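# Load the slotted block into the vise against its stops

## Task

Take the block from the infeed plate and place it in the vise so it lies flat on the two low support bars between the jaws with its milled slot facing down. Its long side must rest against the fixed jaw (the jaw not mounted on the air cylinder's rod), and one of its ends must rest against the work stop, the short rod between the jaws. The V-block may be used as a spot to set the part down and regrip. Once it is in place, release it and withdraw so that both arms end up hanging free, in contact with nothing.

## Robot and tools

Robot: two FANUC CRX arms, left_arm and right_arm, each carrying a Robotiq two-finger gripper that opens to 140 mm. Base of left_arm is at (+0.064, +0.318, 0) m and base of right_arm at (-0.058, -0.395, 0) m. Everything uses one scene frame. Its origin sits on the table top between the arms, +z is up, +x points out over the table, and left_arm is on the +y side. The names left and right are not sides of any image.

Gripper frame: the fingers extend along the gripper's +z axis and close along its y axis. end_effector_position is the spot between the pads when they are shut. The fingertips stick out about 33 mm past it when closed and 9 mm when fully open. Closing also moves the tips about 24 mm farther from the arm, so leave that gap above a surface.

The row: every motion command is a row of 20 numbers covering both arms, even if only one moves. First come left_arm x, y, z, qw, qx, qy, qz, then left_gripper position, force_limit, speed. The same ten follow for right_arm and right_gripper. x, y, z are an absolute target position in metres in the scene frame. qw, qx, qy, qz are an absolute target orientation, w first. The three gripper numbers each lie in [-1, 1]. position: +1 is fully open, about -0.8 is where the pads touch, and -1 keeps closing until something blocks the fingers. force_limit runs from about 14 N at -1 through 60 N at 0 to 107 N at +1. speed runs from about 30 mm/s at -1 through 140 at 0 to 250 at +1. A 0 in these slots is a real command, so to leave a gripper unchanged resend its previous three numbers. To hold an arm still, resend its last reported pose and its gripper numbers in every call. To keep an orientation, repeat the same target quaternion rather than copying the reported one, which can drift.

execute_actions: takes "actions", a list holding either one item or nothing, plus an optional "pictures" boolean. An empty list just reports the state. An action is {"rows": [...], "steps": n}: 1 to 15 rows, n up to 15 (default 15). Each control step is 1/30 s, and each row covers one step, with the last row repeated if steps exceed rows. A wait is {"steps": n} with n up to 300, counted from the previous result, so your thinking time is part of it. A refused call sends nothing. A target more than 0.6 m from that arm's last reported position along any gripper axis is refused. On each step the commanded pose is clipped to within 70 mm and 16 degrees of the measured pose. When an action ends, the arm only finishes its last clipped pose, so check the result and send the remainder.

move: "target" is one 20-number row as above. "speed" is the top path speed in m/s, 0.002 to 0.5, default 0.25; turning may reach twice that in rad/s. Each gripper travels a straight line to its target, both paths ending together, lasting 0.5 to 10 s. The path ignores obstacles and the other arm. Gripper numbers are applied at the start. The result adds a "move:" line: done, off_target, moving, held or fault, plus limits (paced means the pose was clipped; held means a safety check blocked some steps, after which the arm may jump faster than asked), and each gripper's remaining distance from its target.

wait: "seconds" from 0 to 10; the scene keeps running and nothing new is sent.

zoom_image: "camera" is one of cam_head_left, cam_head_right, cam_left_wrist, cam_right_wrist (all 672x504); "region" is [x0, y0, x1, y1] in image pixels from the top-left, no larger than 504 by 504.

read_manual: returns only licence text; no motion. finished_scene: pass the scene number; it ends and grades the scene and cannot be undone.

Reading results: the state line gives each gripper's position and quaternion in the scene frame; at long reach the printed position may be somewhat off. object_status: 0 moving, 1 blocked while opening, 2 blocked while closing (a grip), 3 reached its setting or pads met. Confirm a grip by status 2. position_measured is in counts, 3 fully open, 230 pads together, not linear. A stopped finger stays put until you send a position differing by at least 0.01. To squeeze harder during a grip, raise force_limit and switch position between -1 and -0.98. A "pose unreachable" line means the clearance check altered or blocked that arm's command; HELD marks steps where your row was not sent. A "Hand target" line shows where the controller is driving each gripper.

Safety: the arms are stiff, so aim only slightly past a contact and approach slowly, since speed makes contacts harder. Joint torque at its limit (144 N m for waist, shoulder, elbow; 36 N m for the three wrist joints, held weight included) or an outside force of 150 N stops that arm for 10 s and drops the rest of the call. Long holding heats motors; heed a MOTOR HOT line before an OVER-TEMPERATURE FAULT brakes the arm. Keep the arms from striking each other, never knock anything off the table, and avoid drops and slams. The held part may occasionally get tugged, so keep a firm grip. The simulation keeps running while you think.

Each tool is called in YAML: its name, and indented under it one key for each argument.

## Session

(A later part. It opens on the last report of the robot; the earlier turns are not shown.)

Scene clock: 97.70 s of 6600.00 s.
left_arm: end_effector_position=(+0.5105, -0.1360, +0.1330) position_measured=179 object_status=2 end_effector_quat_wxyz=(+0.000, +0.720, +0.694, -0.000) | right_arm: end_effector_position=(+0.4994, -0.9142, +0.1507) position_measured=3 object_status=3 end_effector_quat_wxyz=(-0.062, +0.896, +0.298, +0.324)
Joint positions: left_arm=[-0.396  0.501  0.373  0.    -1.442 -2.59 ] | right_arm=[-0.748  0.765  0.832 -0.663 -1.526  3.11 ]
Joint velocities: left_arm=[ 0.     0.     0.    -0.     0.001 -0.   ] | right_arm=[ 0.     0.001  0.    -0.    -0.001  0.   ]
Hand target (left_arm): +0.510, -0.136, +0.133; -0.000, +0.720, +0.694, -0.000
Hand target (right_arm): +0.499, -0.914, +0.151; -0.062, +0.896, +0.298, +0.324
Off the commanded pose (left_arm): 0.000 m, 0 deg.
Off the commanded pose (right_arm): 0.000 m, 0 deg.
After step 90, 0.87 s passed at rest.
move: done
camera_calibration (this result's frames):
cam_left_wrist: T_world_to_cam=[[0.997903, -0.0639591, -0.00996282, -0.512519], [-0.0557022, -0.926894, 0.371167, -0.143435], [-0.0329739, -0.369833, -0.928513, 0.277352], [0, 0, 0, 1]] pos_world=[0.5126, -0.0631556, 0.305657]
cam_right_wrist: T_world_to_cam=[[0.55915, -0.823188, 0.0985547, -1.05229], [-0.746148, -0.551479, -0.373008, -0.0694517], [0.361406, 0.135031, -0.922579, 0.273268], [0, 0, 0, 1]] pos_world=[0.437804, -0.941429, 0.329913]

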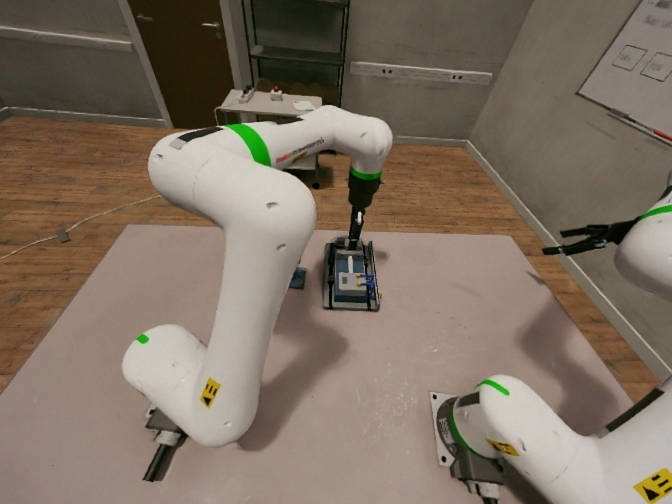

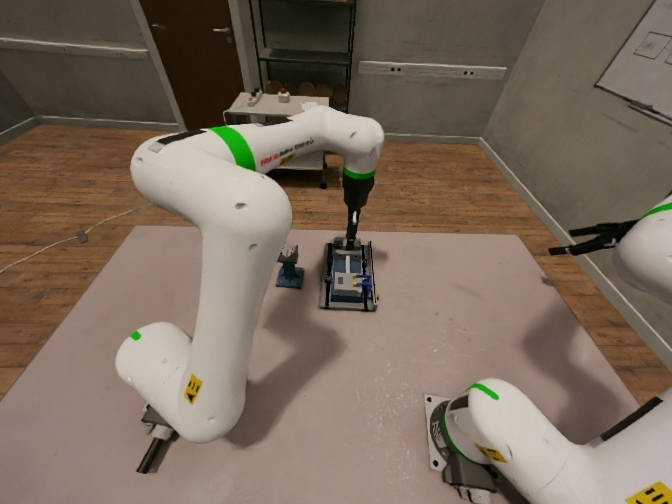

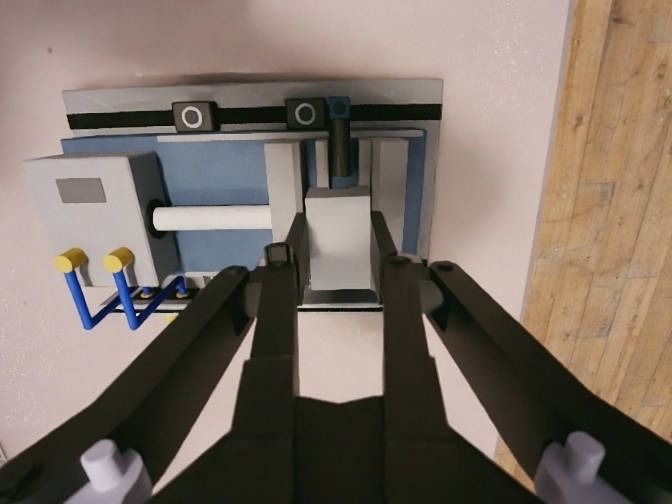

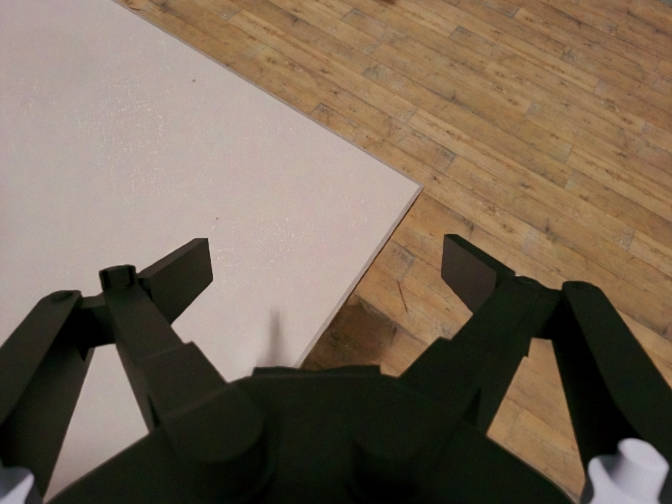

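move:
  target: [0.5105,-0.136,0.1315,0,0.72,0.694,0,-0.35,0.3,-1,0.4994,-0.9142,0.1507,-0.062,0.896,0.298,0.324,1,0,0]
  speed: 0.015

move:
  target: [0.5105,-0.136,0.1315,0,0.72,0.694,0,-1,-1,-1,0.4994,-0.9142,0.1507,-0.062,0.896,0.298,0.324,1,0,0]

move:
  target: [0.511,-0.122,0.1315,0,0.72,0.694,0,-1,-1,-1,0.4994,-0.9142,0.1507,-0.062,0.896,0.298,0.324,1,0,0]
  speed: 0.01

move:
  target: [0.511,-0.122,0.1315,0,0.72,0.694,0,-0.05,-1,0,0.4994,-0.9142,0.1507,-0.062,0.896,0.298,0.324,1,0,0]

move:
  target: [0.52,-0.13,0.1325,0,0.72,0.694,0,-0.05,-1,0,0.4994,-0.9142,0.1507,-0.062,0.896,0.298,0.324,1,0,0]
  speed: 0.03

move:
  target: [0.52,-0.13,0.1325,0,0.72,0.694,0,-1,-0.7,-1,0.4994,-0.9142,0.1507,-0.062,0.896,0.298,0.324,1,0,0]

move:
  target: [0.52,-0.13,0.1325,0,0.72,0.694,0,0.2,-0.7,0,0.4994,-0.9142,0.1507,-0.062,0.896,0.298,0.324,1,0,0]

move:
  target: [0.52,-0.13,0.18,0,0.72,0.694,0,0.2,-0.7,0,0.4994,-0.9142,0.1507,-0.062,0.896,0.298,0.324,1,0,0]

zoom_image:
  camera: "cam_left_wrist"
  region: [250,100,410,280]

Scene clock: 110.90 s of 6600.00 s.
left_arm: end_effector_position=(+0.5105, -0.1360, +0.1315) position_measured=173 object_status=3 end_effector_quat_wxyz=(+0.000, +0.720, +0.694, +0.000) | right_arm: end_effector_position=(+0.4994, -0.9142, +0.1507) position_measured=3 object_status=3 end_effector_quat_wxyz=(-0.062, +0.896, +0.298, +0.324)
Joint positions: left_arm=[-0.396  0.502  0.37  -0.    -1.439 -2.59 ] | right_arm=[-0.748  0.765  0.832 -0.663 -1.526  3.11 ]
Joint velocities: left_arm=[-0.    -0.     0.    -0.    -0.001 -0.   ] | right_arm=[-0.     0.001 -0.     0.     0.    -0.   ]
Hand target (left_arm): +0.510, -0.136, +0.132; +0.000, +0.720, +0.694, -0.000
Hand target (right_arm): +0.499, -0.914, +0.151; -0.062, +0.896, +0.298, +0.324
Off the commanded pose (left_arm): 0.000 m, 0 deg.
Off the commanded pose (right_arm): 0.000 m, 0 deg.
After step 90, 9.50 s passed at rest.
move: done
camera_calibration (this result's frames):
cam_left_wrist: T_world_to_cam=[[0.997903, -0.0639593, -0.00995958, -0.512562], [-0.0557043, -0.926901, 0.371149, -0.142874], [-0.03297, -0.369816, -0.92852, 0.27594], [0, 0, 0, 1]] pos_world=[0.512626, -0.0631665, 0.304139]
cam_right_wrist: T_world_to_cam=[[0.559151, -0.823187, 0.0985546, -1.05229], [-0.746148, -0.551479, -0.373008, -0.069452], [0.361406, 0.135031, -0.922579, 0.273268], [0, 0, 0, 1]] pos_world=[0.437804, -0.941429, 0.329913]

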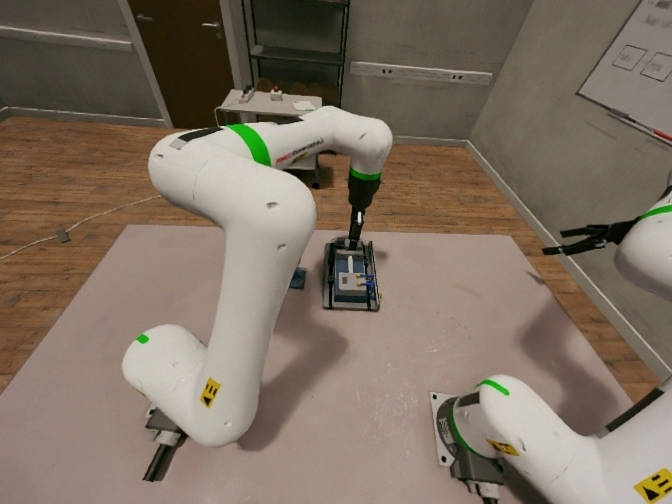

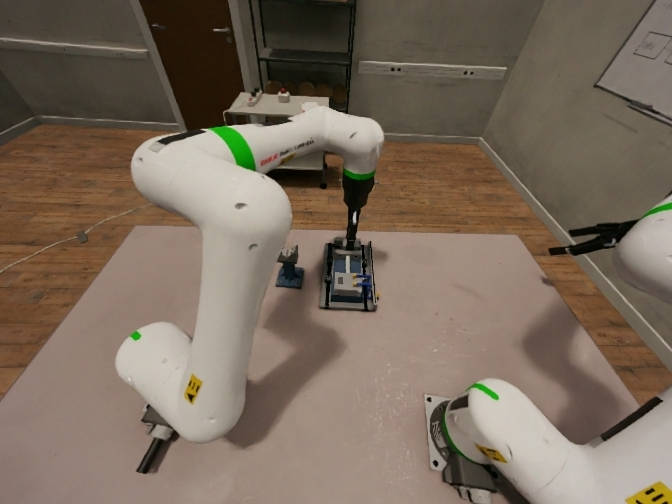

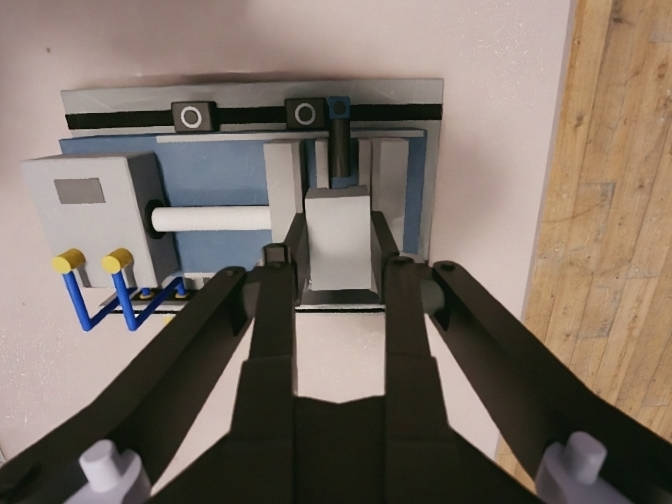

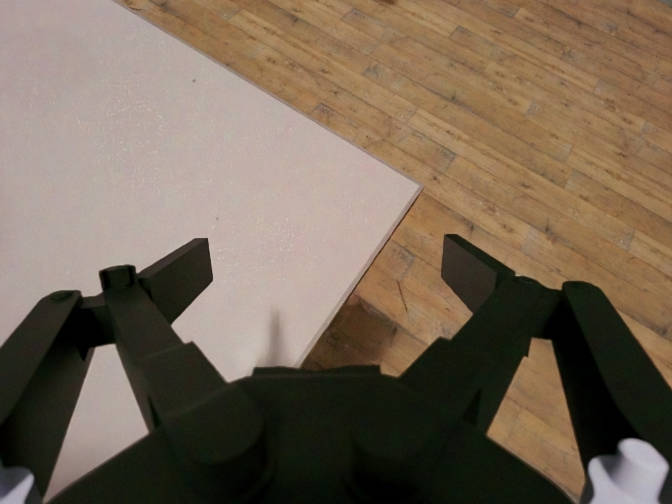

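Scene clock: 111.60 s of 6600.00 s.
left_arm: end_effector_position=(+0.5105, -0.1360, +0.1315) position_measured=174 object_status=2 end_effector_quat_wxyz=(-0.000, +0.720, +0.694, +0.000) | right_arm: end_effector_position=(+0.4994, -0.9142, +0.1507) position_measured=3 object_status=3 end_effector_quat_wxyz=(-0.062, +0.896, +0.298, +0.324)
Joint positions: left_arm=[-0.396  0.502  0.37  -0.    -1.439 -2.59 ] | right_arm=[-0.748  0.765  0.832 -0.663 -1.526  3.11 ]
Joint velocities: left_arm=[-0.    -0.    -0.     0.    -0.001  0.   ] | right_arm=[ 0.    -0.    -0.     0.001  0.    -0.   ]
Hand target (left_arm): +0.511, -0.136, +0.132; +0.000, +0.720, +0.694, -0.000
Hand target (right_arm): +0.499, -0.914, +0.151; -0.062, +0.896, +0.298, +0.324
Off the commanded pose (left_arm): 0.000 m, 0 deg.
Off the commanded pose (right_arm): 0.000 m, 0 deg.
move: done
camera_calibration (this result's frames):
cam_left_wrist: T_world_to_cam=[[0.997903, -0.063959, -0.00996501, -0.512561], [-0.0557021, -0.926902, 0.371146, -0.142873], [-0.0329747, -0.369813, -0.928521, 0.275939], [0, 0, 0, 1]] pos_world=[0.512627, -0.0631669, 0.304134]
cam_right_wrist: T_world_to_cam=[[0.55915, -0.823188, 0.0985549, -1.05229], [-0.746148, -0.551479, -0.373008, -0.0694519], [0.361406, 0.135031, -0.922579, 0.273268], [0, 0, 0, 1]] pos_world=[0.437804, -0.941429, 0.329913]

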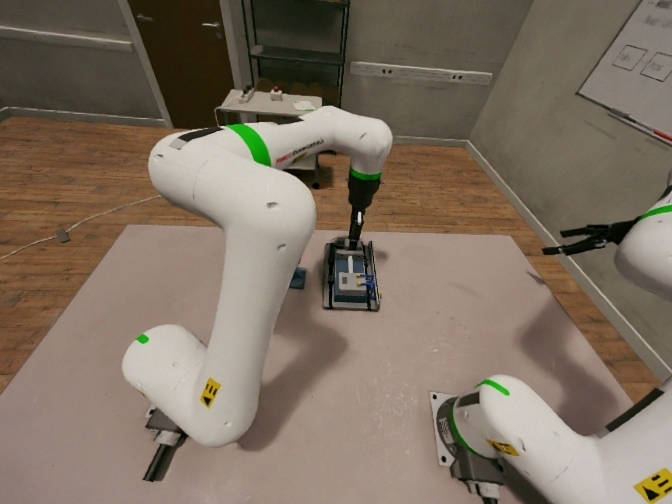

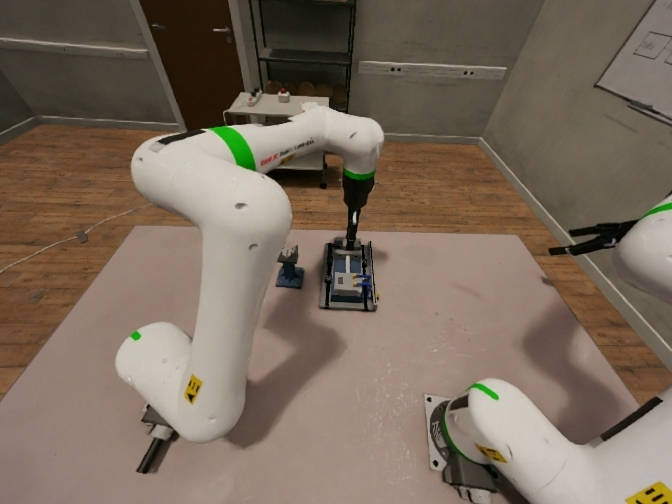

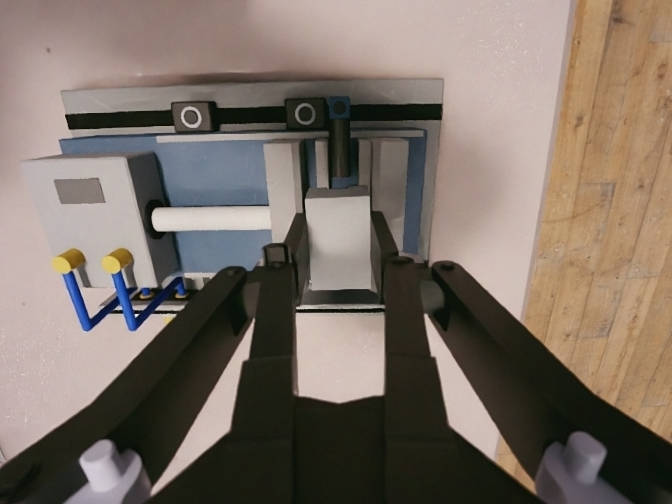

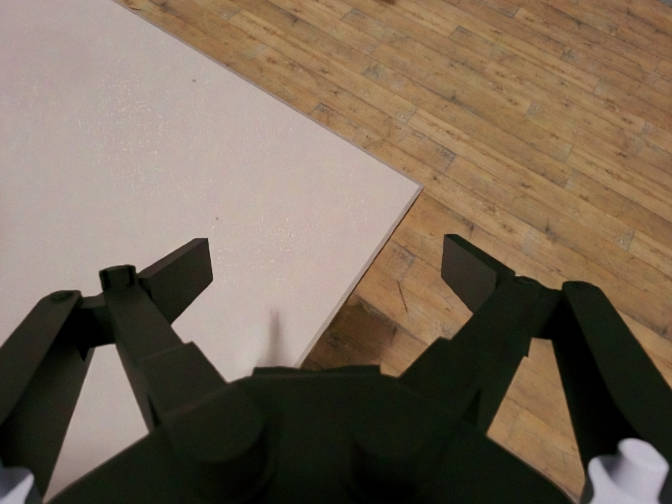

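Scene clock: 113.23 s of 6600.00 s.
left_arm: end_effector_position=(+0.5110, -0.1220, +0.1315) position_measured=174 object_status=2 end_effector_quat_wxyz=(-0.000, +0.720, +0.694, +0.000) | right_arm: end_effector_position=(+0.4994, -0.9142, +0.1507) position_measured=3 object_status=3 end_effector_quat_wxyz=(-0.062, +0.896, +0.298, +0.324)
Joint positions: left_arm=[-0.377  0.476  0.333 -0.    -1.428 -2.609] | right_arm=[-0.748  0.765  0.832 -0.663 -1.526  3.11 ]
Joint velocities: left_arm=[ 0.    -0.    -0.001  0.    -0.001 -0.001] | right_arm=[ 0.    -0.    -0.001 -0.001  0.    -0.   ]
Hand target (left_arm): +0.511, -0.122, +0.131; -0.000, +0.720, +0.694, +0.000
Hand target (right_arm): +0.499, -0.914, +0.151; -0.062, +0.896, +0.298, +0.324
Off the commanded pose (left_arm): 0.000 m, 0 deg.
Off the commanded pose (right_arm): 0.000 m, 0 deg.
move: done
camera_calibration (this result's frames):
cam_left_wrist: T_world_to_cam=[[0.997905, -0.0639267, -0.00994677, -0.512145], [-0.0556797, -0.926913, 0.371124, -0.129878], [-0.0329445, -0.369793, -0.92853, 0.281118], [0, 0, 0, 1]] pos_world=[0.513101, -0.0491703, 0.304133]
cam_right_wrist: T_world_to_cam=[[0.55915, -0.823188, 0.0985547, -1.05229], [-0.746148, -0.551479, -0.373008, -0.0694519], [0.361406, 0.135031, -0.922579, 0.273268], [0, 0, 0, 1]] pos_world=[0.437804, -0.941429, 0.329913]

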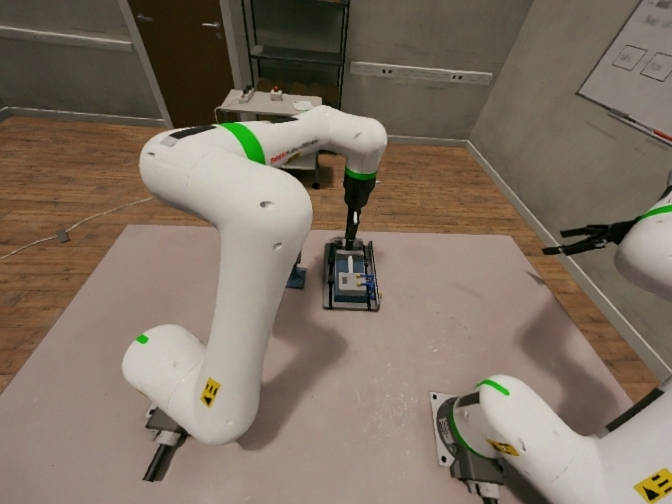

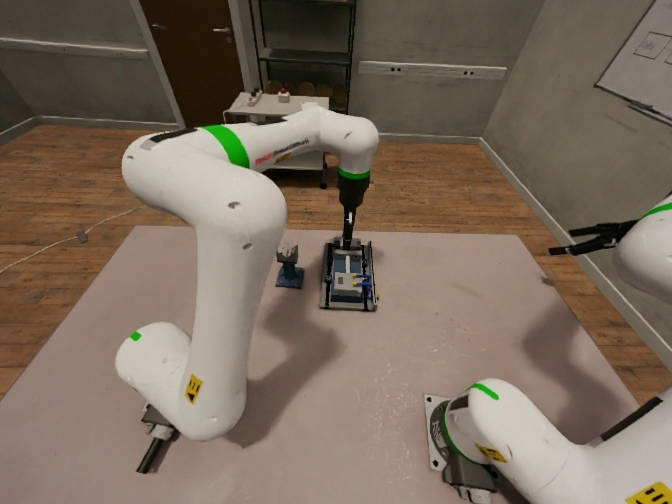

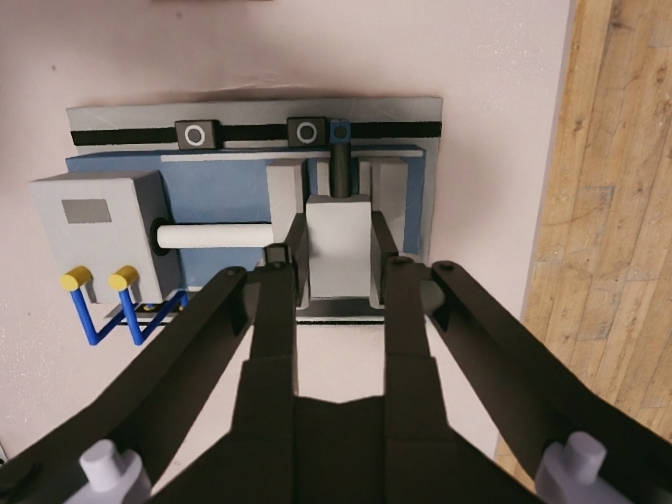

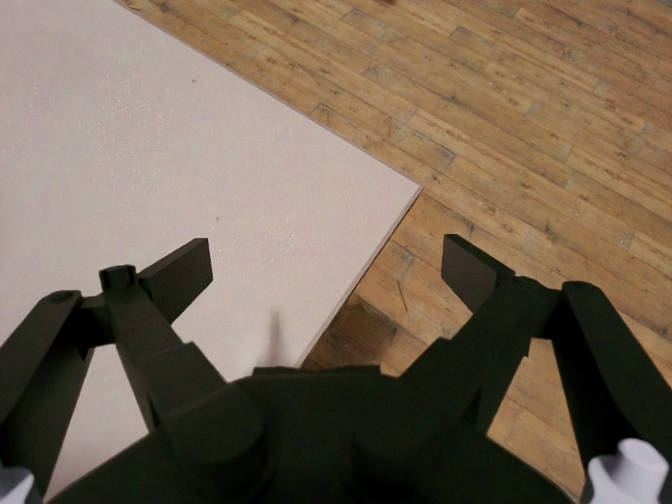

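Scene clock: 113.93 s of 6600.00 s.
left_arm: end_effector_position=(+0.5110, -0.1220, +0.1315) position_measured=135 object_status=3 end_effector_quat_wxyz=(+0.000, +0.720, +0.694, +0.000) | right_arm: end_effector_position=(+0.4994, -0.9142, +0.1507) position_measured=3 object_status=3 end_effector_quat_wxyz=(-0.062, +0.896, +0.298, +0.324)
Joint positions: left_arm=[-0.377  0.476  0.333 -0.    -1.428 -2.609] | right_arm=[-0.748  0.765  0.832 -0.663 -1.526  3.11 ]
Joint velocities: left_arm=[-0.     0.001  0.     0.     0.001  0.   ] | right_arm=[ 0. -0. -0. -0. -0.  0.]
Hand target (left_arm): +0.511, -0.122, +0.131; +0.000, +0.720, +0.694, +0.000
Hand target (right_arm): +0.499, -0.914, +0.151; -0.062, +0.896, +0.298, +0.324
Off the commanded pose (left_arm): 0.000 m, 0 deg.
Off the commanded pose (right_arm): 0.000 m, 0 deg.
move: done
camera_calibration (this result's frames):
cam_left_wrist: T_world_to_cam=[[0.997907, -0.0639045, -0.00991745, -0.512172], [-0.0556681, -0.926893, 0.371174, -0.129902], [-0.0329121, -0.369845, -0.92851, 0.281116], [0, 0, 0, 1]] pos_world=[0.513121, -0.0491661, 0.304156]
cam_right_wrist: T_world_to_cam=[[0.559151, -0.823187, 0.098555, -1.05229], [-0.746147, -0.551479, -0.373008, -0.069452], [0.361406, 0.135031, -0.922579, 0.273268], [0, 0, 0, 1]] pos_world=[0.437804, -0.941429, 0.329913]

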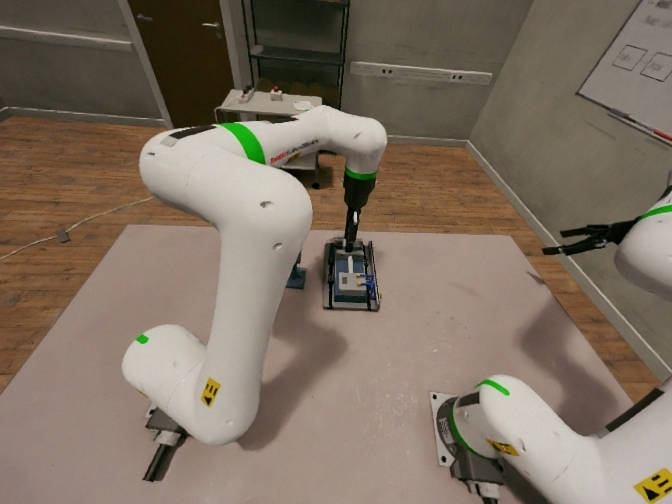

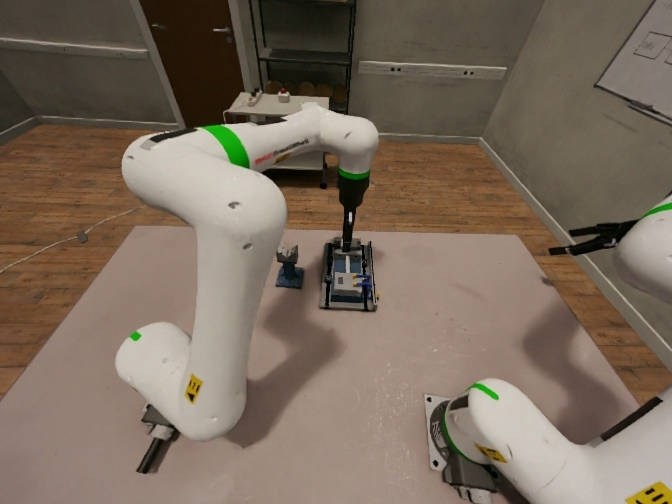

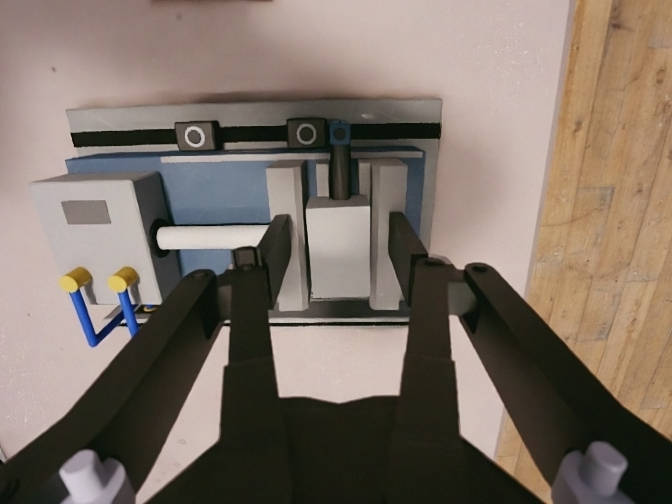

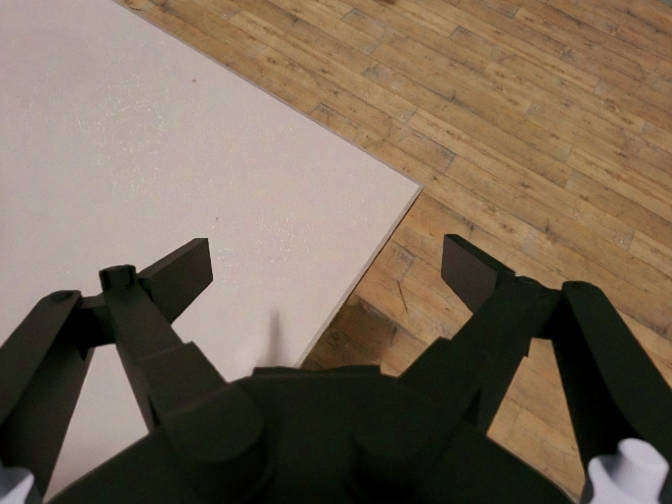

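Scene clock: 114.63 s of 6600.00 s.
left_arm: end_effector_position=(+0.5200, -0.1300, +0.1325) position_measured=135 object_status=3 end_effector_quat_wxyz=(+0.000, +0.720, +0.694, -0.000) | right_arm: end_effector_position=(+0.4994, -0.9142, +0.1507) position_measured=3 object_status=3 end_effector_quat_wxyz=(-0.062, +0.896, +0.298, +0.324)
Joint positions: left_arm=[-0.38   0.508  0.381  0.    -1.444 -2.606] | right_arm=[-0.748  0.765  0.832 -0.663 -1.526  3.11 ]
Joint velocities: left_arm=[ 0.     0.001  0.002 -0.    -0.002 -0.   ] | right_arm=[ 0.  0.  0. -0.  0. -0.]
Hand target (left_arm): +0.520, -0.130, +0.133; +0.000, +0.720, +0.694, +0.000
Hand target (right_arm): +0.499, -0.914, +0.151; -0.062, +0.896, +0.298, +0.324
Off the commanded pose (left_arm): 0.000 m, 0 deg.
Off the commanded pose (right_arm): 0.000 m, 0 deg.
move: done
camera_calibration (this result's frames):
cam_left_wrist: T_world_to_cam=[[0.997908, -0.0638787, -0.00996378, -0.521653], [-0.0556261, -0.926886, 0.371199, -0.137232], [-0.032947, -0.369868, -0.9285, 0.279399], [0, 0, 0, 1]] pos_world=[0.522133, -0.0571803, 0.305165]
cam_right_wrist: T_world_to_cam=[[0.559151, -0.823187, 0.0985547, -1.05229], [-0.746148, -0.551479, -0.373008, -0.0694519], [0.361406, 0.135031, -0.922579, 0.273268], [0, 0, 0, 1]] pos_world=[0.437804, -0.941429, 0.329913]

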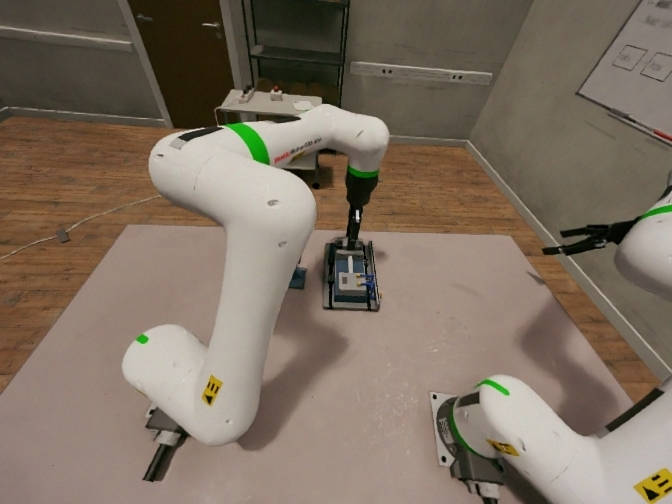

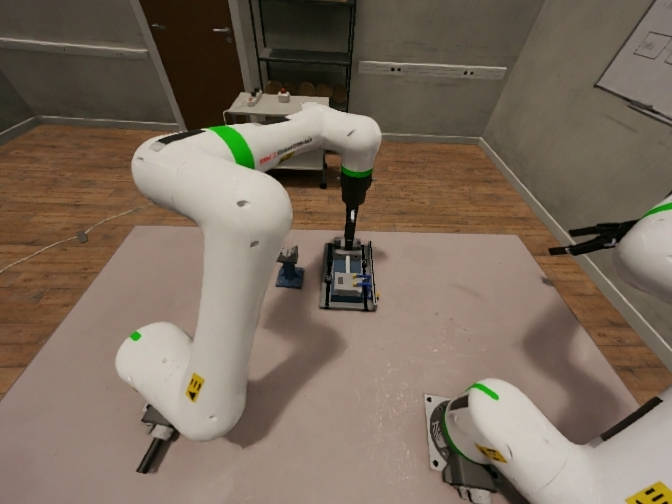

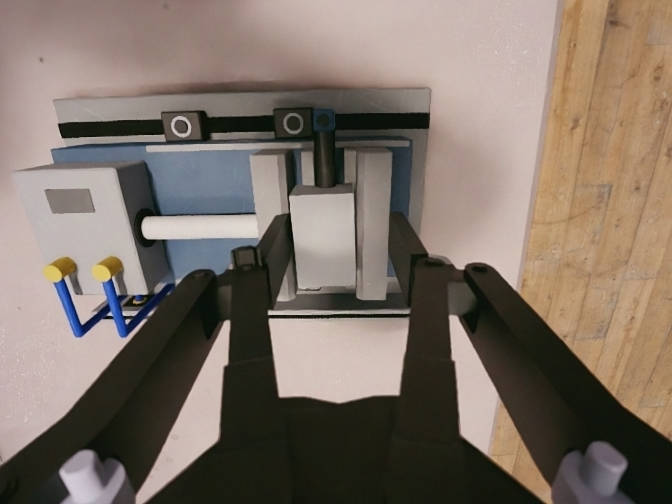

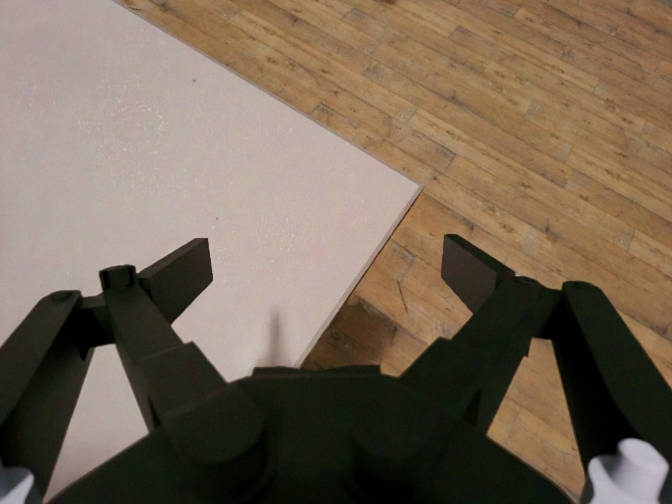

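Scene clock: 115.40 s of 6600.00 s.
left_arm: end_effector_position=(+0.5198, -0.1301, +0.1326) position_measured=161 object_status=2 end_effector_quat_wxyz=(-0.000, +0.720, +0.694, -0.000) | right_arm: end_effector_position=(+0.4994, -0.9142, +0.1507) position_measured=3 object_status=3 end_effector_quat_wxyz=(-0.062, +0.896, +0.298, +0.324)
Joint positions: left_arm=[-0.38   0.508  0.381  0.    -1.444 -2.606] | right_arm=[-0.748  0.765  0.832 -0.663 -1.526  3.11 ]
Joint velocities: left_arm=[-0.     0.001  0.002 -0.001  0.003  0.   ] | right_arm=[ 0.    -0.    -0.001  0.001  0.    -0.   ]
Hand target (left_arm): +0.520, -0.130, +0.133; +0.000, +0.720, +0.694, -0.000
Hand target (right_arm): +0.499, -0.914, +0.151; -0.062, +0.896, +0.298, +0.324
Off the commanded pose (left_arm): 0.000 m, 0 deg.
Off the commanded pose (right_arm): 0.000 m, 0 deg.
move: done
camera_calibration (this result's frames):
cam_left_wrist: T_world_to_cam=[[0.997892, -0.0641144, -0.0100598, -0.521471], [-0.0558084, -0.926862, 0.37123, -0.137251], [-0.0331252, -0.369886, -0.928487, 0.279496], [0, 0, 0, 1]] pos_world=[0.52197, -0.0572653, 0.305214]
cam_right_wrist: T_world_to_cam=[[0.559151, -0.823187, 0.0985547, -1.05229], [-0.746147, -0.551479, -0.373008, -0.0694521], [0.361406, 0.135031, -0.922579, 0.273268], [0, 0, 0, 1]] pos_world=[0.437804, -0.941429, 0.329913]

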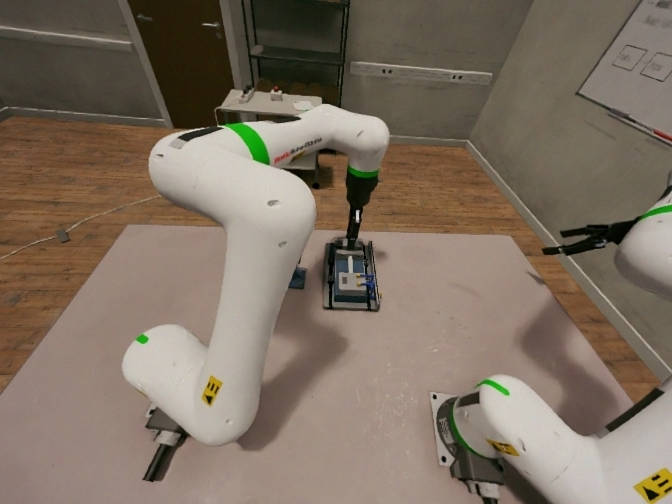

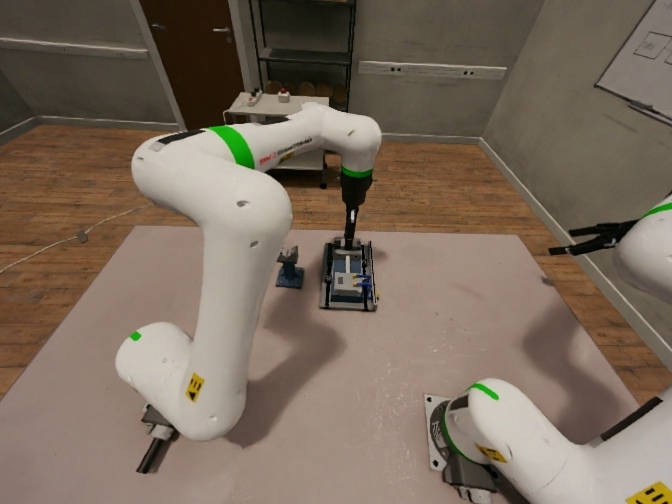

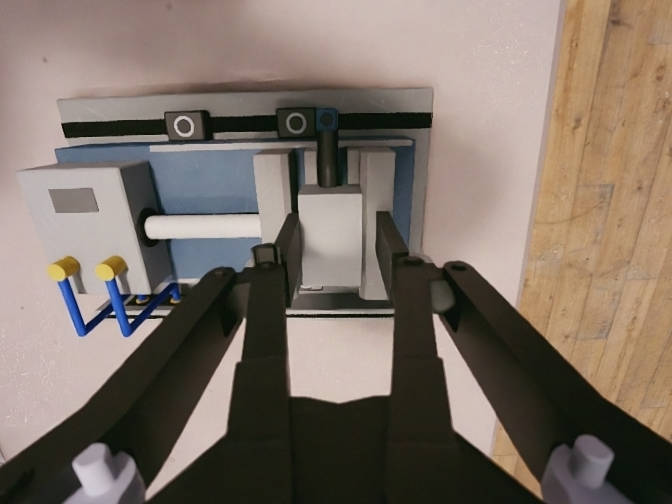

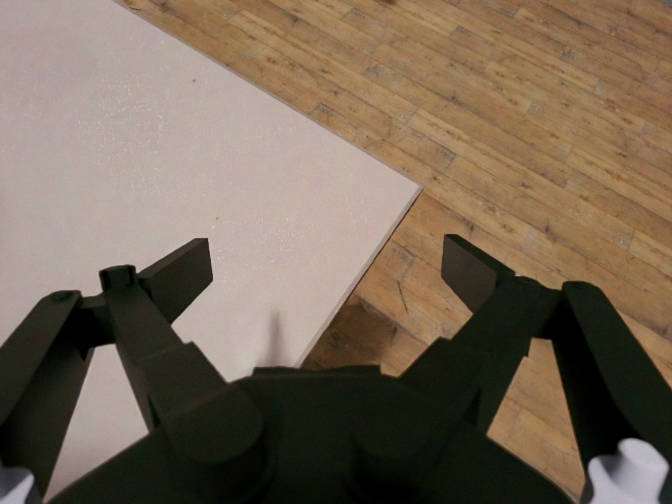

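Scene clock: 116.10 s of 6600.00 s.
left_arm: end_effector_position=(+0.5200, -0.1300, +0.1325) position_measured=104 object_status=3 end_effector_quat_wxyz=(-0.000, +0.720, +0.694, -0.000) | right_arm: end_effector_position=(+0.4994, -0.9142, +0.1507) position_measured=3 object_status=3 end_effector_quat_wxyz=(-0.062, +0.896, +0.298, +0.324)
Joint positions: left_arm=[-0.38   0.508  0.381  0.    -1.444 -2.606] | right_arm=[-0.748  0.765  0.832 -0.663 -1.526  3.11 ]
Joint velocities: left_arm=[ 0.    -0.     0.001  0.    -0.001 -0.   ] | right_arm=[-0.     0.    -0.001 -0.     0.    -0.   ]
Hand target (left_arm): +0.520, -0.130, +0.133; -0.000, +0.720, +0.694, +0.000
Hand target (right_arm): +0.499, -0.914, +0.151; -0.062, +0.896, +0.298, +0.324
Off the commanded pose (left_arm): 0.000 m, 0 deg.
Off the commanded pose (right_arm): 0.000 m, 0 deg.
move: done
camera_calibration (this result's frames):
cam_left_wrist: T_world_to_cam=[[0.997907, -0.0638837, -0.0100284, -0.521612], [-0.0556085, -0.926905, 0.371153, -0.137208], [-0.0330061, -0.369819, -0.928517, 0.279415], [0, 0, 0, 1]] pos_world=[0.522112, -0.0571685, 0.305136]
cam_right_wrist: T_world_to_cam=[[0.559151, -0.823187, 0.0985549, -1.05229], [-0.746148, -0.551479, -0.373008, -0.069452], [0.361406, 0.135031, -0.922579, 0.273268], [0, 0, 0, 1]] pos_world=[0.437804, -0.941429, 0.329913]

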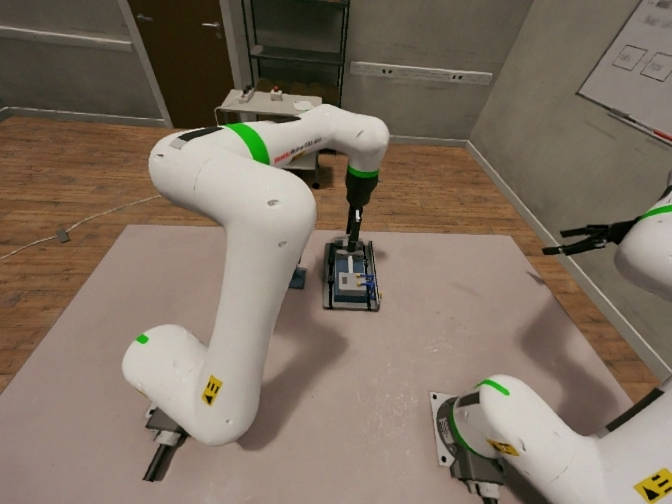

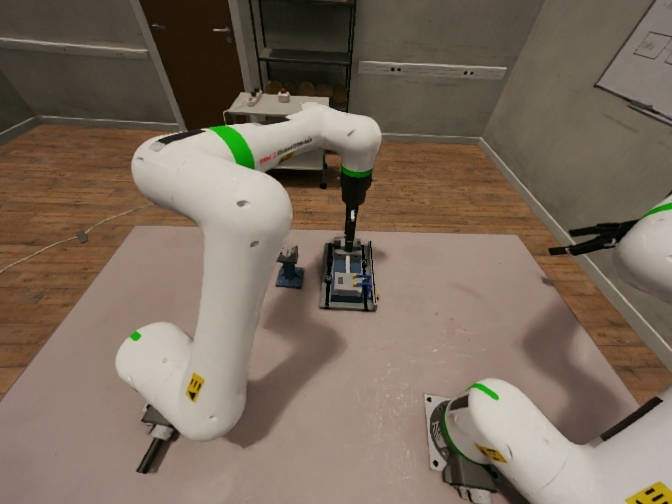

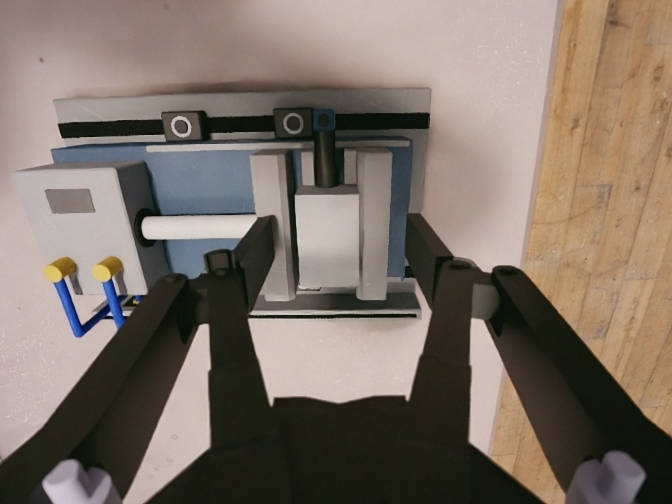

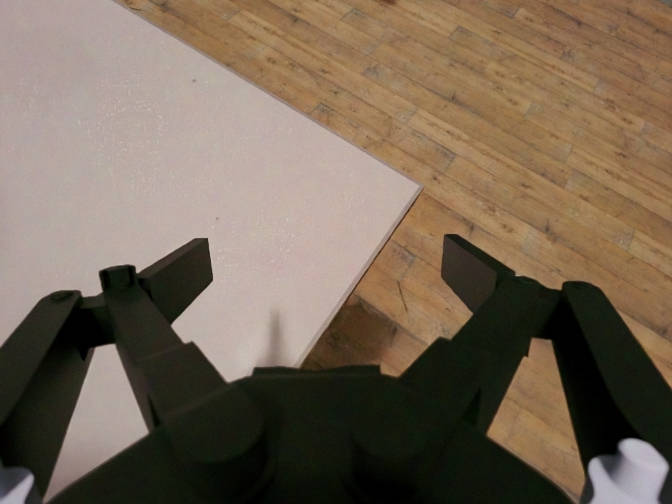

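Scene clock: 116.83 s of 6600.00 s.
left_arm: end_effector_position=(+0.5201, -0.1300, +0.1800) position_measured=104 object_status=3 end_effector_quat_wxyz=(+0.000, +0.720, +0.694, +0.000) | right_arm: end_effector_position=(+0.4994, -0.9142, +0.1507) position_measured=3 object_status=3 end_effector_quat_wxyz=(-0.062, +0.896, +0.298, +0.324)
Joint positions: left_arm=[-0.38   0.499  0.479  0.    -1.551 -2.606] | right_arm=[-0.748  0.765  0.832 -0.663 -1.526  3.11 ]
Joint velocities: left_arm=[0.    0.001 0.002 0.    0.    0.001] | right_arm=[-0.    -0.     0.001 -0.001  0.001  0.   ]
Hand target (left_arm): +0.520, -0.130, +0.180; -0.000, +0.720, +0.694, +0.000
Hand target (right_arm): +0.499, -0.914, +0.151; -0.062, +0.896, +0.298, +0.324
Off the commanded pose (left_arm): 0.000 m, 0 deg.
Off the commanded pose (right_arm): 0.000 m, 0 deg.
move: done
camera_calibration (this result's frames):
cam_left_wrist: T_world_to_cam=[[0.997909, -0.0638664, -0.00992856, -0.521234], [-0.0556286, -0.926896, 0.371174, -0.154866], [-0.0329083, -0.369845, -0.92851, 0.323463], [0, 0, 0, 1]] pos_world=[0.522174, -0.0572031, 0.352646]
cam_right_wrist: T_world_to_cam=[[0.559151, -0.823187, 0.0985546, -1.05229], [-0.746148, -0.551479, -0.373008, -0.069452], [0.361406, 0.135031, -0.922579, 0.273268], [0, 0, 0, 1]] pos_world=[0.437804, -0.941429, 0.329913]

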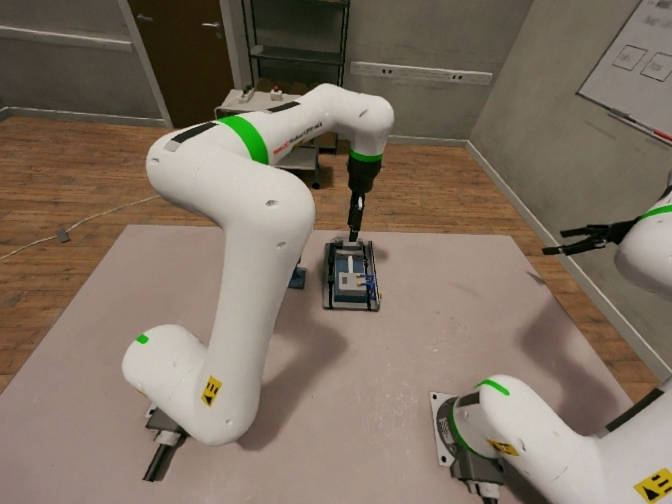

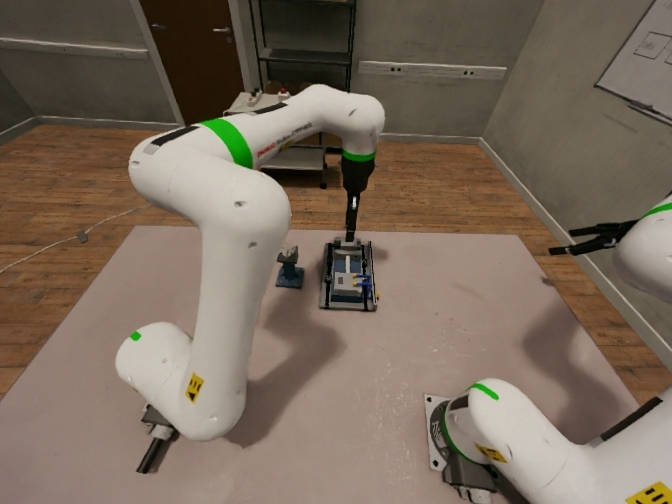

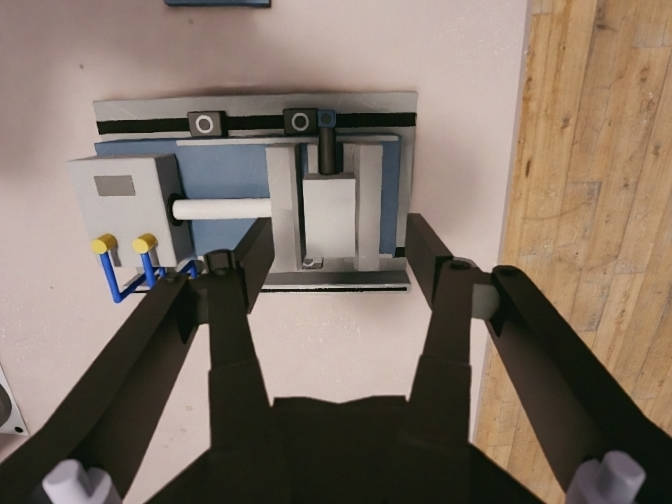

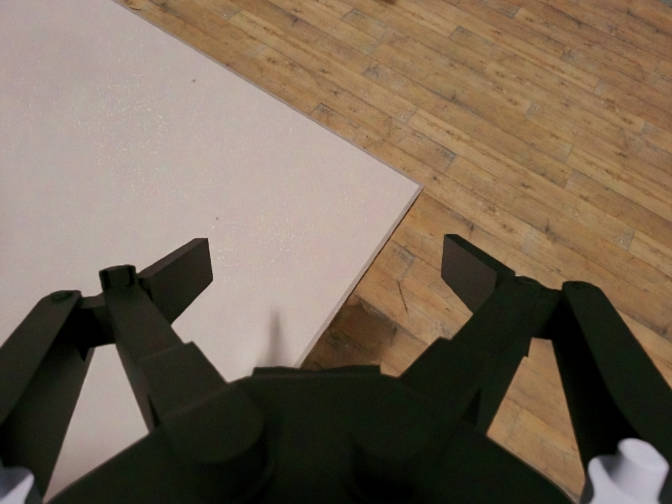

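Region (250, 100, 410, 280) of cam_left_wrist's 672x504 image, scaled by 2.800, with more detail than that image has.

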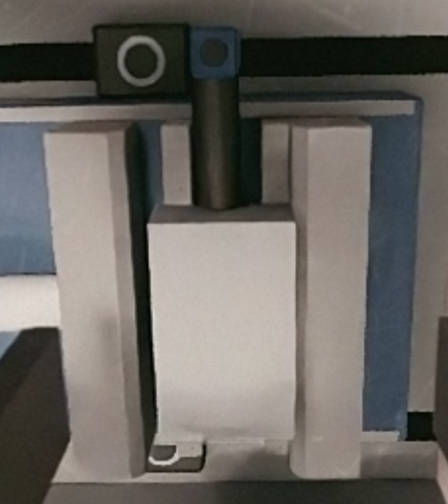

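finished_scene:
  scene: 2

The scene is finished: the task was done.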